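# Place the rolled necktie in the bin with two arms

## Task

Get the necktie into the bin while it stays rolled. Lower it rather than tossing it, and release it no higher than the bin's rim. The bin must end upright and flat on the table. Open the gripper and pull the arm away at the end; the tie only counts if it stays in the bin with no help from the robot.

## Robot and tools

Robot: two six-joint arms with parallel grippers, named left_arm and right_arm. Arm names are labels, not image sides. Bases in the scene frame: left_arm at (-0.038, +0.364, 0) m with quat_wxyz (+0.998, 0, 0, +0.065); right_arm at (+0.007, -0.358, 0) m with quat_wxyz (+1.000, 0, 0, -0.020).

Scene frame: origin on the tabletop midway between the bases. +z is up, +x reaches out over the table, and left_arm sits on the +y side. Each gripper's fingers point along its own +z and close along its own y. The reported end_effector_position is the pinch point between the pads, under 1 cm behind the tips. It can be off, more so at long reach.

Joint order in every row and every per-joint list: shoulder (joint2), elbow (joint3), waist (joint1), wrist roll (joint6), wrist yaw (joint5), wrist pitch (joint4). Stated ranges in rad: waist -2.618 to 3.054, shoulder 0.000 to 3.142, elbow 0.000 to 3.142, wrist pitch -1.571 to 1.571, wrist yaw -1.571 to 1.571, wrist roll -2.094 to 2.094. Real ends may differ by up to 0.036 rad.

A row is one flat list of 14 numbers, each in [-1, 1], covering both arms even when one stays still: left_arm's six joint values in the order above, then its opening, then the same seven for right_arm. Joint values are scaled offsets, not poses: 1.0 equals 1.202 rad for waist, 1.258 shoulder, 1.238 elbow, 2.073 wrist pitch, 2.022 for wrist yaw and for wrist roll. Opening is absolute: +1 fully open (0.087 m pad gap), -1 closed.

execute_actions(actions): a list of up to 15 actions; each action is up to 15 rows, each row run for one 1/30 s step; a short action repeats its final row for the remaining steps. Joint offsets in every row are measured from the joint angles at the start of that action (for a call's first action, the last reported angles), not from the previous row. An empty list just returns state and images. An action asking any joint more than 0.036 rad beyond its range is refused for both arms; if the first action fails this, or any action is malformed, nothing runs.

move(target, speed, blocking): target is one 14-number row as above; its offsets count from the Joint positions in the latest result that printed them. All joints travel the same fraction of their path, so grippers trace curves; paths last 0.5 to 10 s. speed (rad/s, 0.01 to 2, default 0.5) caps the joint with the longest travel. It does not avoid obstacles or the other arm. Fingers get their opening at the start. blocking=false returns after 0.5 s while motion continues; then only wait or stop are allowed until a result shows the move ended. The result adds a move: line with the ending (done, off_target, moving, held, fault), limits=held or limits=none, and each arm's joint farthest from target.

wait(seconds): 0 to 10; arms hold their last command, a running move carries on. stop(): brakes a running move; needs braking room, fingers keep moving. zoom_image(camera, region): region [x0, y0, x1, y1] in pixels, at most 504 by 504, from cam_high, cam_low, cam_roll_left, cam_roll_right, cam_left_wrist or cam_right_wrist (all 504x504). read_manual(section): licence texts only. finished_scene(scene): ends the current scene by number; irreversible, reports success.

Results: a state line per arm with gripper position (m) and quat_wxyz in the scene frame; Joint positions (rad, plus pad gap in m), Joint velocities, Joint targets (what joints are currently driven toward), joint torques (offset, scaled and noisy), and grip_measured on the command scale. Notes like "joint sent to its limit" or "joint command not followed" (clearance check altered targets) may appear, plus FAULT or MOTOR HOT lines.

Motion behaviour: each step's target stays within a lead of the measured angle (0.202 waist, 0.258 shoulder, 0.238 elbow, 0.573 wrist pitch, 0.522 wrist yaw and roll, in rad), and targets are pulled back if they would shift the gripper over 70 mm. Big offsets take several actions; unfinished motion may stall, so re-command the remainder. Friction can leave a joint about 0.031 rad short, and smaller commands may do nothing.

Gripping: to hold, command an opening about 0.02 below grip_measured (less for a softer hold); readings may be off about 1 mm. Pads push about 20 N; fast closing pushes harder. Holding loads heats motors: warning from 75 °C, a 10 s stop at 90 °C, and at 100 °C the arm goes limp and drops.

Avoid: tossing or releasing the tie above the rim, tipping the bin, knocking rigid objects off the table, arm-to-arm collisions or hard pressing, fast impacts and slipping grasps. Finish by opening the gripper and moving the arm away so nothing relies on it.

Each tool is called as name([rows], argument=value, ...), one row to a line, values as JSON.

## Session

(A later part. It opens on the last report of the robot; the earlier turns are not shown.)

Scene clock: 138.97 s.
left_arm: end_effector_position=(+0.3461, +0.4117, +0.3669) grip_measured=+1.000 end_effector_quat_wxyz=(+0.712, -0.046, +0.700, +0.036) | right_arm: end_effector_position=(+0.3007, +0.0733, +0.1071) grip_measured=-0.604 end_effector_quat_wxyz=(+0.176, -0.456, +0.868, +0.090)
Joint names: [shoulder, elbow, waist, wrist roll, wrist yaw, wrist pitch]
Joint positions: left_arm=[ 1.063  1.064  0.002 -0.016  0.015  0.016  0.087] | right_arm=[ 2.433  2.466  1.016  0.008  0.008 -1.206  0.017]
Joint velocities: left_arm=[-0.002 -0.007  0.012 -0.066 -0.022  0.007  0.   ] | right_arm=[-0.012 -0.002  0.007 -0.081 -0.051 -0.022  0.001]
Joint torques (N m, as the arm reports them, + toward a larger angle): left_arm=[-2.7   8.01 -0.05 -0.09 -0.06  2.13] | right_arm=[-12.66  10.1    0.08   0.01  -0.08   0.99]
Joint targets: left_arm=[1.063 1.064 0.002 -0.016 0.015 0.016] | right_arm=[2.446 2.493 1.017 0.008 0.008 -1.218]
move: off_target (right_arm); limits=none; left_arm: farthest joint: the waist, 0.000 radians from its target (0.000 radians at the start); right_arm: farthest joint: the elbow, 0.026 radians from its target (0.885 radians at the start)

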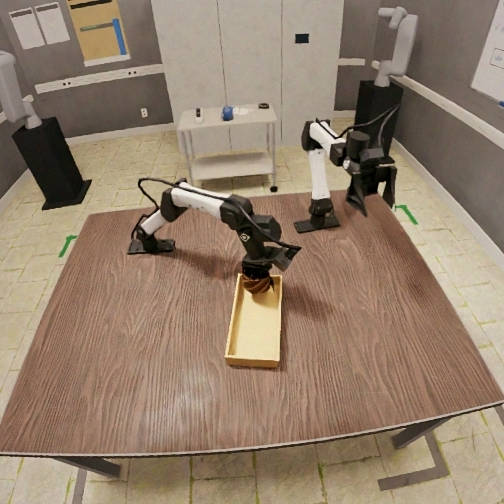

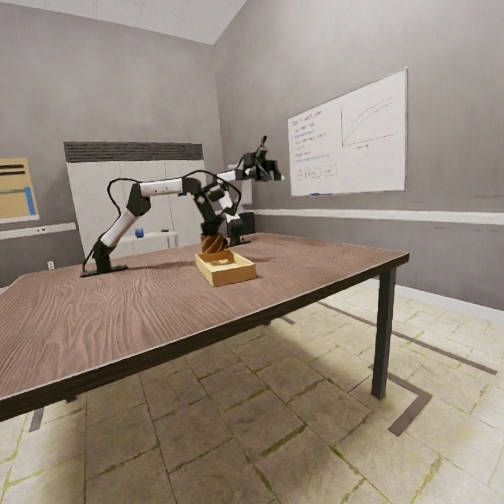

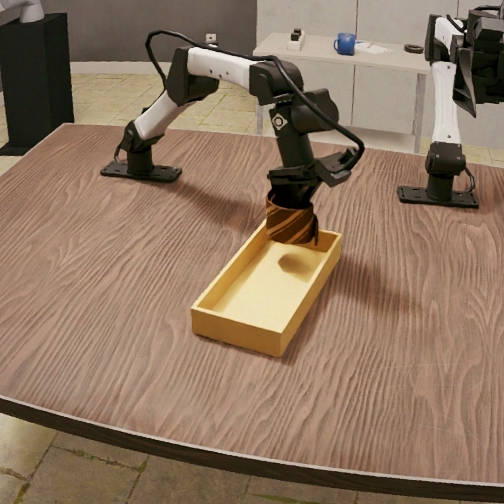

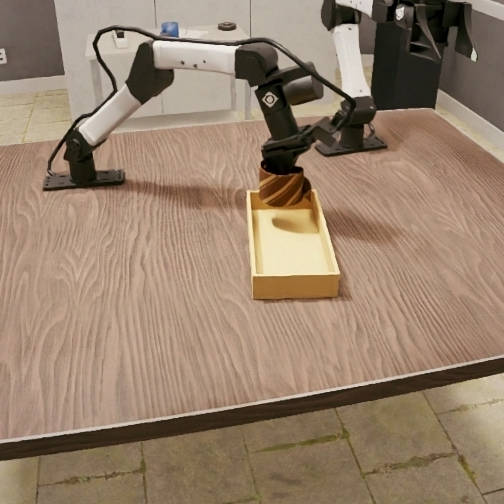

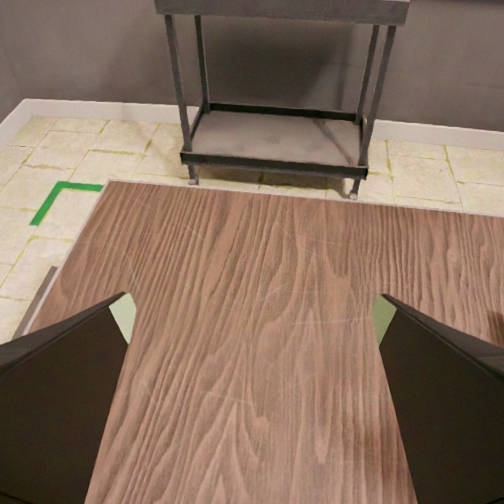

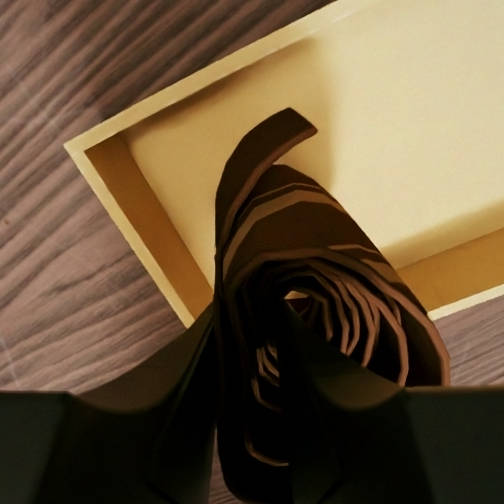

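move(target=[0,0,0,0,0,0,1,-0.058,-0.283,-0.0166,0,0,0.145,-0.626], speed=0.3)

Scene clock: 155.80 s.
left_arm: end_effector_position=(+0.3461, +0.4117, +0.3669) grip_measured=+1.000 end_effector_quat_wxyz=(+0.712, -0.046, +0.700, +0.036) | right_arm: end_effector_position=(+0.3048, +0.0696, +0.0491) grip_measured=-0.605 end_effector_quat_wxyz=(+0.176, -0.451, +0.871, +0.088)
Joint names: [shoulder, elbow, waist, wrist roll, wrist yaw, wrist pitch]
Joint positions: left_arm=[ 1.063  1.064  0.002 -0.016  0.015  0.016  0.087] | right_arm=[ 2.379  2.137  1.005  0.008  0.008 -0.933  0.017]
Joint velocities: left_arm=[-0.007 -0.032 -0.002  0.037 -0.037  0.022  0.   ] | right_arm=[-0.002 -0.022  0.002 -0.095  0.037 -0.037 -0.001]
Joint torques (N m, as the arm reports them, + toward a larger angle): left_arm=[-2.69  8.04 -0.05 -0.1  -0.06  2.13] | right_arm=[-14.85   6.44  -0.89   0.01  -0.1    1.32]
Joint targets: left_arm=[1.063 1.064 0.002 -0.016 0.015 0.016] | right_arm=[2.360 2.116 0.995 0.008 0.008 -0.905]
move: off_target (right_arm); limits=none; left_arm: farthest joint: the waist, 0.000 radians from its target (0.000 radians at the start); right_arm: farthest joint: the wrist pitch, 0.028 radians from its target (0.301 radians at the start)

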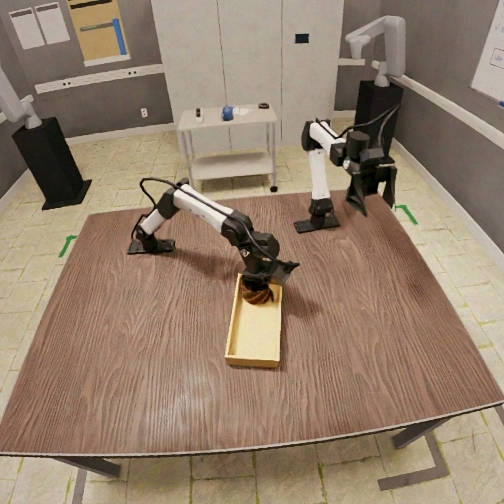

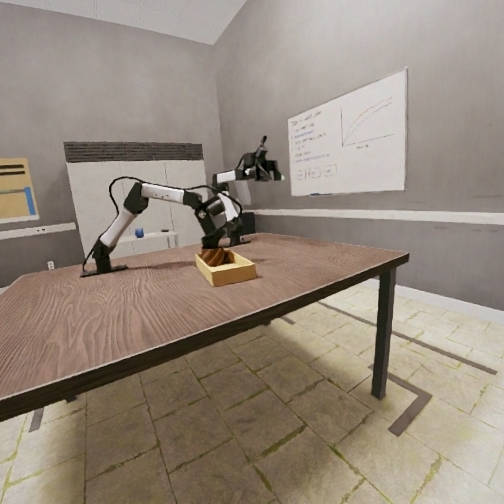

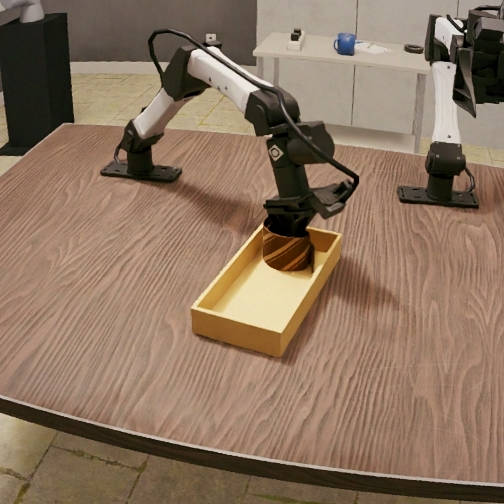

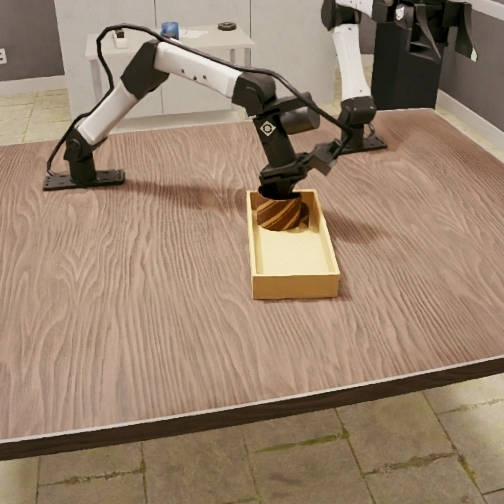

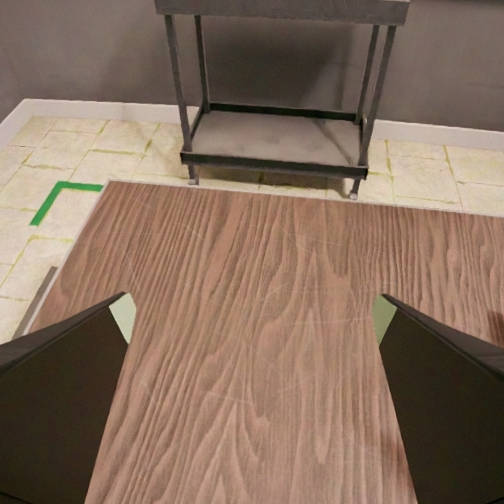

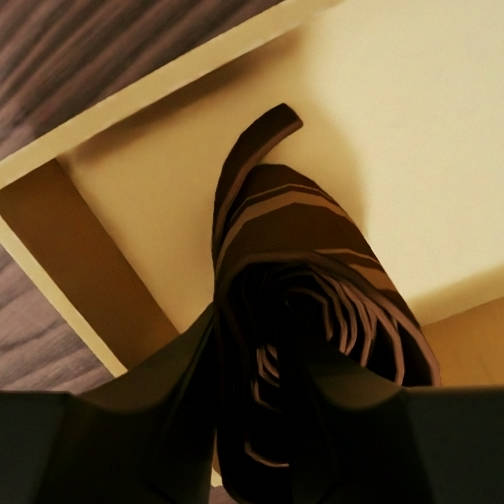

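zoom_image(camera="cam_roll_right", region=[220, 140, 360, 260])

Region (220, 140, 360, 260) of cam_roll_right's 504x504 image, scaled by 3.600, with more detail than that image has; it fills the top 432 rows of this view, and the rest is white.

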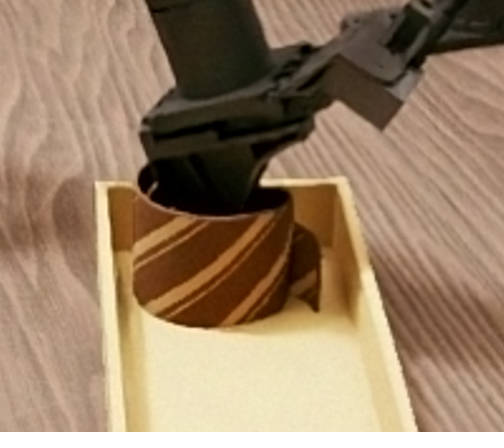

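execute_actions([
  [[0,0,0,0,0,0,1,0,0,0,0,0,0,-0.60],[0,0,0,0,0,0,1,0,0,0,0,0,0,-0.58],[0,0,0,0,0,0,1,0,0,0,0,0,0,-0.55],[0,0,0,0,0,0,1,0,0,0,0,0,0,-0.51],[0,0,0,0,0,0,1,0,0,0,0,0,0,-0.47],[0,0,0,0,0,0,1,0,0,0,0,0,0,-0.43],[0,0,0,0,0,0,1,0,0,0,0,0,0,-0.39],[0,0,0,0,0,0,1,0,0,0,0,0,0,-0.35],[0,0,0,0,0,0,1,0,0,0,0,0,0,-0.31],[0,0,0,0,0,0,1,0,0,0,0,0,0,-0.27],[0,0,0,0,0,0,1,0,0,0,0,0,0,-0.23],[0,0,0,0,0,0,1,0,0,0,0,0,0,-0.19],[0,0,0,0,0,0,1,0,0,0,0,0,0,-0.15],[0,0,0,0,0,0,1,0,0,0,0,0,0,-0.11],[0,0,0,0,0,0,1,0,0,0,0,0,0,-0.08]],
])

Scene clock: 162.20 s.
left_arm: end_effector_position=(+0.3461, +0.4117, +0.3669) grip_measured=+1.000 end_effector_quat_wxyz=(+0.712, -0.046, +0.700, +0.036) | right_arm: end_effector_position=(+0.3049, +0.0697, +0.0491) grip_measured=-0.097 end_effector_quat_wxyz=(+0.176, -0.451, +0.871, +0.089)
Joint names: [shoulder, elbow, waist, wrist roll, wrist yaw, wrist pitch]
Joint positions: left_arm=[ 1.063  1.064  0.002 -0.016  0.015  0.016  0.087] | right_arm=[ 2.379  2.137  1.005  0.008  0.008 -0.933  0.04 ]
Joint velocities: left_arm=[ 0.002  0.002 -0.002 -0.037 -0.037 -0.007  0.   ] | right_arm=[-0.007 -0.017  0.007 -0.037 -0.007 -0.022  0.029]
Joint torques (N m, as the arm reports them, + toward a larger angle): left_arm=[-2.69  7.98 -0.05 -0.09 -0.07  2.13] | right_arm=[-13.48   8.17  -0.04   0.01  -0.09   1.09]
Joint targets: left_arm=[1.063 1.064 0.002 -0.016 0.015 0.016] | right_arm=[2.379 2.137 1.005 0.008 0.008 -0.933]

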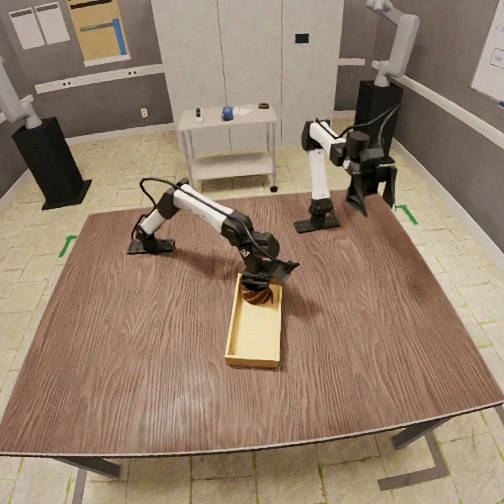

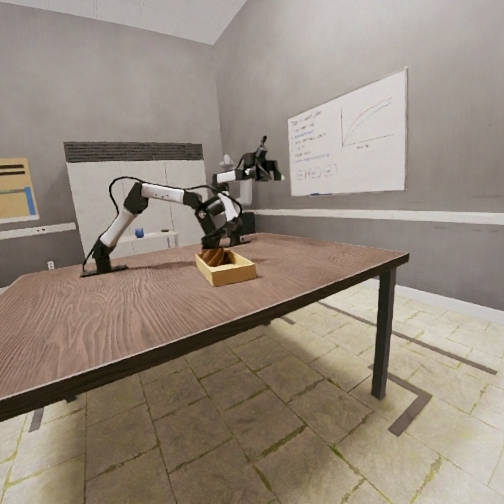

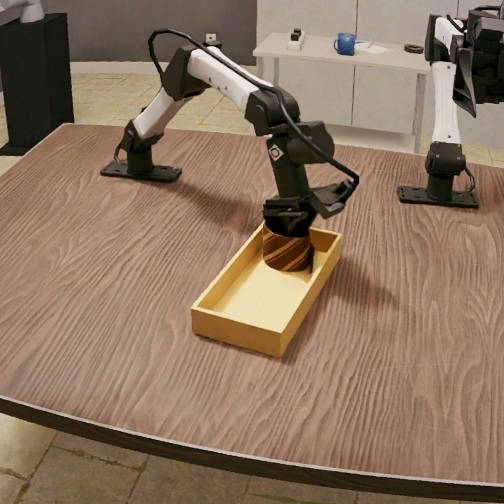

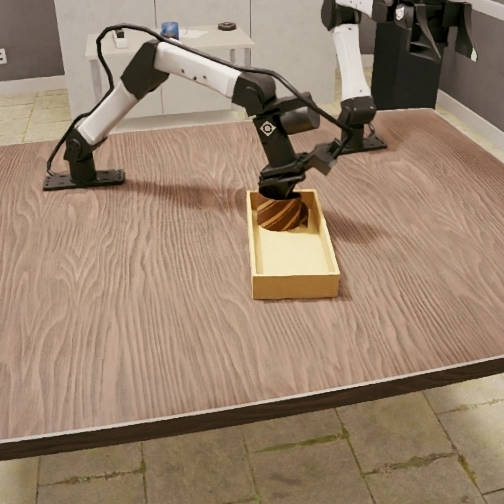

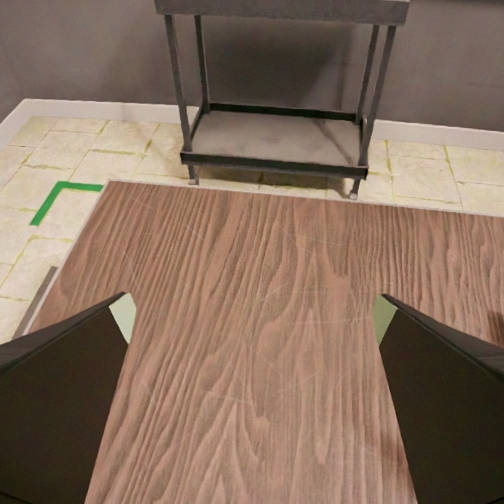

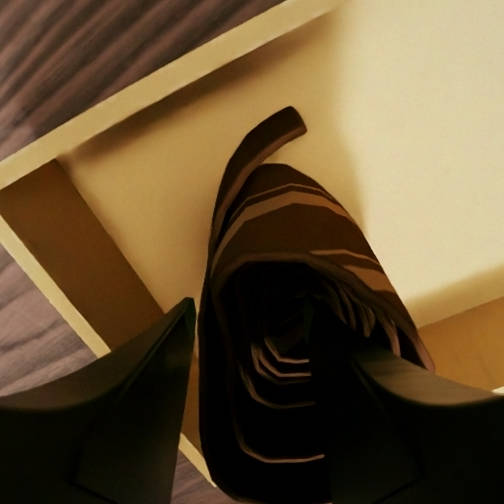

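move(target=[0,0,0,0,0,0,1,-0.14,0,0,0,0,0,-0.08], speed=0.25)

Scene clock: 177.33 s.
left_arm: end_effector_position=(+0.3461, +0.4117, +0.3669) grip_measured=+1.000 end_effector_quat_wxyz=(+0.712, -0.046, +0.700, +0.036) | right_arm: end_effector_position=(+0.3071, +0.0728, +0.1318) grip_measured=-0.080 end_effector_quat_wxyz=(+0.246, -0.442, +0.853, +0.126)
Joint names: [shoulder, elbow, waist, wrist roll, wrist yaw, wrist pitch]
Joint positions: left_arm=[ 1.063  1.064  0.002 -0.016  0.015  0.016  0.087] | right_arm=[ 2.215  2.137  1.005  0.008  0.008 -0.933  0.04 ]
Joint velocities: left_arm=[-0.007 -0.017 -0.002  0.037  0.022 -0.022  0.   ] | right_arm=[ 0.002 -0.017  0.002 -0.037  0.007  0.022 -0.   ]
Joint torques (N m, as the arm reports them, + toward a larger angle): left_arm=[-2.69  8.01 -0.04 -0.09 -0.06  2.13] | right_arm=[-13.36   8.33  -0.02   0.01  -0.09   1.37]
Joint targets: left_arm=[1.063 1.064 0.002 -0.016 0.015 0.016] | right_arm=[2.203 2.137 1.005 0.008 0.008 -0.932]
move: done; limits=none; left_arm: farthest joint: the waist, 0.000 radians from its target (0.000 radians at the start); right_arm: farthest joint: the shoulder, 0.012 radians from its target (0.176 radians at the start)

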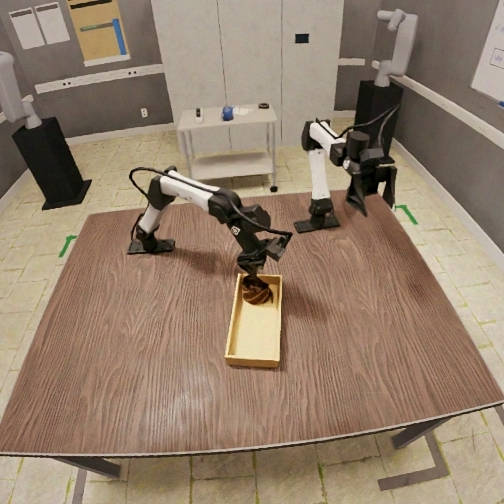

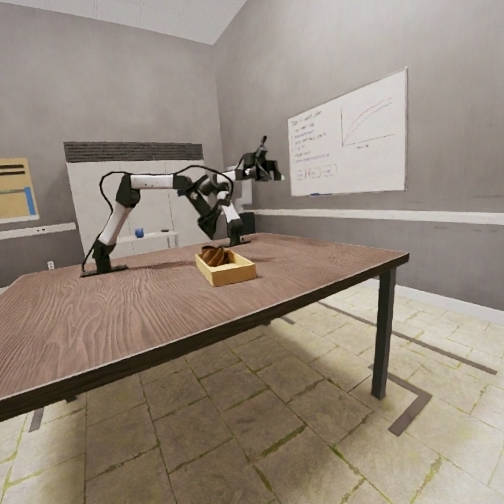

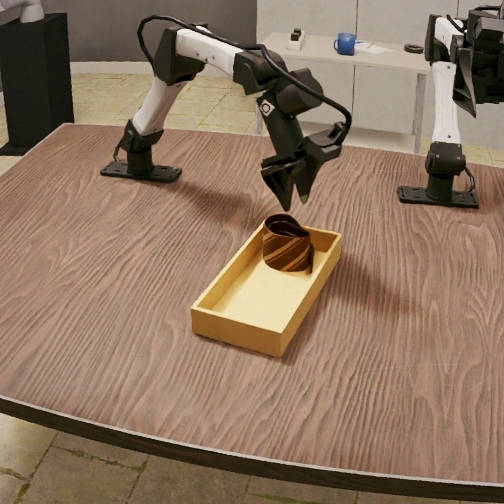

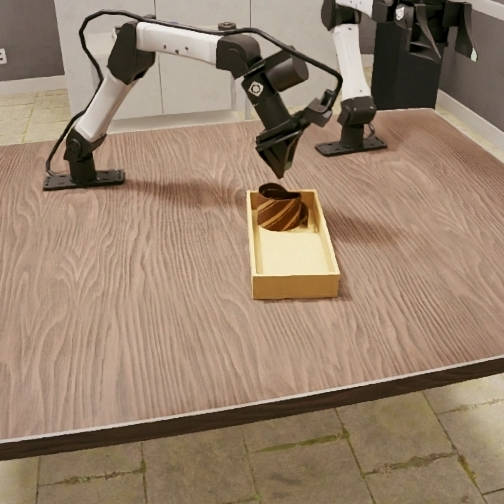

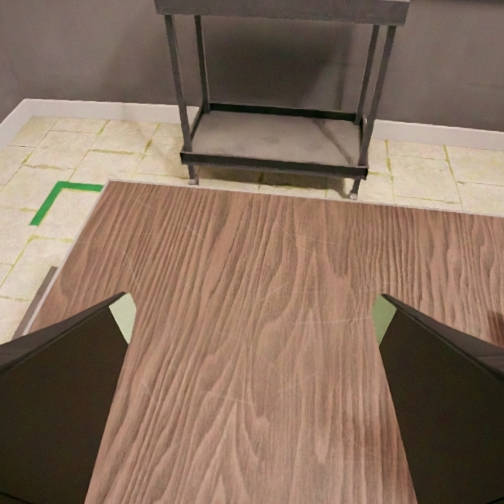

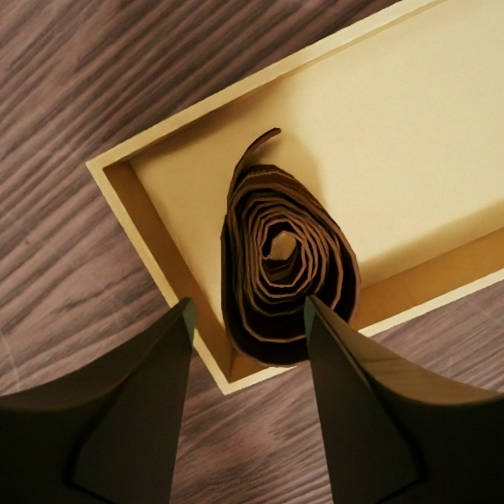

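move(target=[0,0,0,0,0,0,1,-0.55,-0.5,-0.35,0,0,0,-0.08], speed=1.1)

Scene clock: 184.67 s.
left_arm: end_effector_position=(+0.3461, +0.4117, +0.3669) grip_measured=+1.000 end_effector_quat_wxyz=(+0.712, -0.046, +0.700, +0.036) | right_arm: end_effector_position=(+0.3251, -0.1651, +0.2142) grip_measured=-0.080 end_effector_quat_wxyz=(+0.305, -0.252, +0.914, +0.083)
Joint names: [shoulder, elbow, waist, wrist roll, wrist yaw, wrist pitch]
Joint positions: left_arm=[ 1.063  1.064  0.002 -0.016  0.015  0.016  0.087] | right_arm=[ 1.535  1.541  0.588  0.008  0.008 -0.932  0.04 ]
Joint velocities: left_arm=[-0.002 -0.002 -0.002 -0.007 -0.037 -0.037  0.   ] | right_arm=[-0.002  0.007 -0.012 -0.007 -0.037  0.007 -0.   ]
Joint torques (N m, as the arm reports them, + toward a larger angle): left_arm=[-2.68  8.03 -0.06 -0.09 -0.06  2.13] | right_arm=[-7.58  6.49 -0.39  0.01 -0.09  1.46]
Joint targets: left_arm=[1.063 1.064 0.002 -0.016 0.015 0.016] | right_arm=[1.523 1.518 0.584 0.008 0.008 -0.933]
move: off_target (right_arm); limits=none; left_arm: farthest joint: the waist, 0.000 radians from its target (0.000 radians at the start); right_arm: farthest joint: the elbow, 0.023 radians from its target (0.619 radians at the start)

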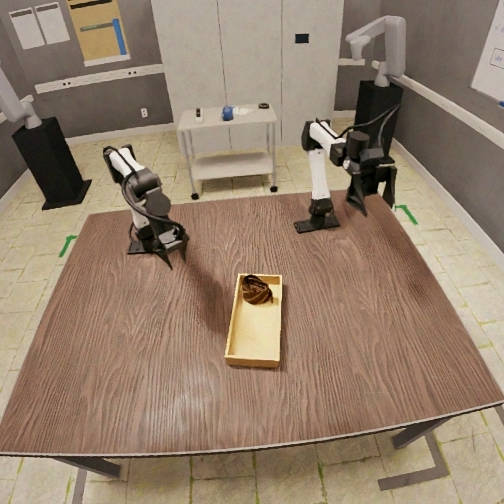

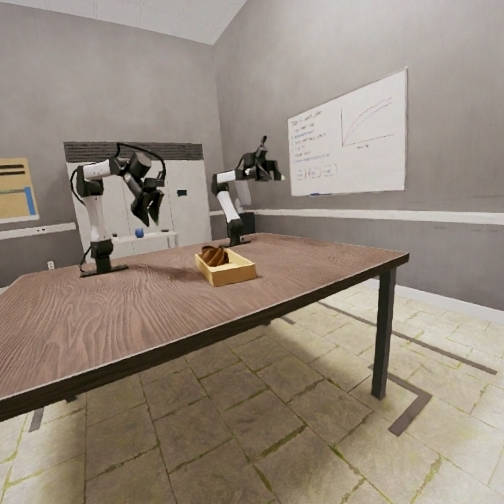

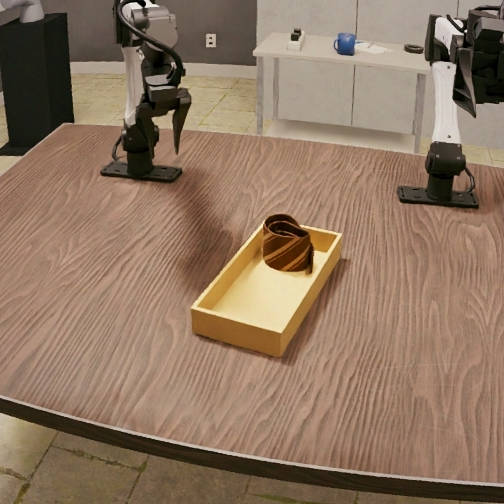

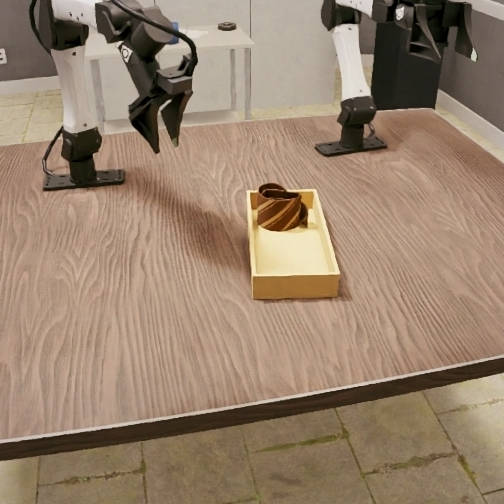

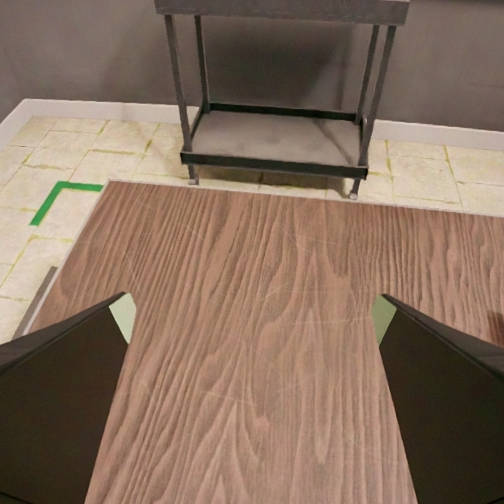

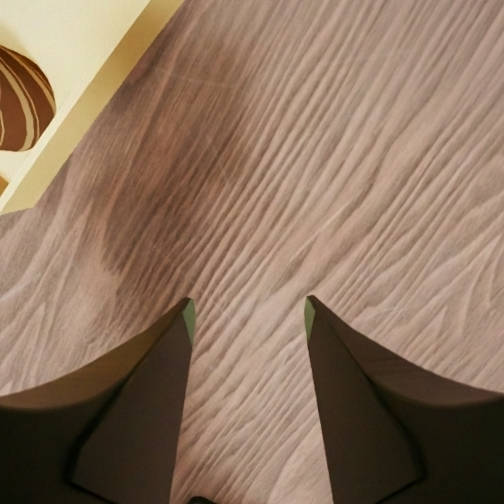

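finished_scene(scene=2)

The scene is finished: the task was done.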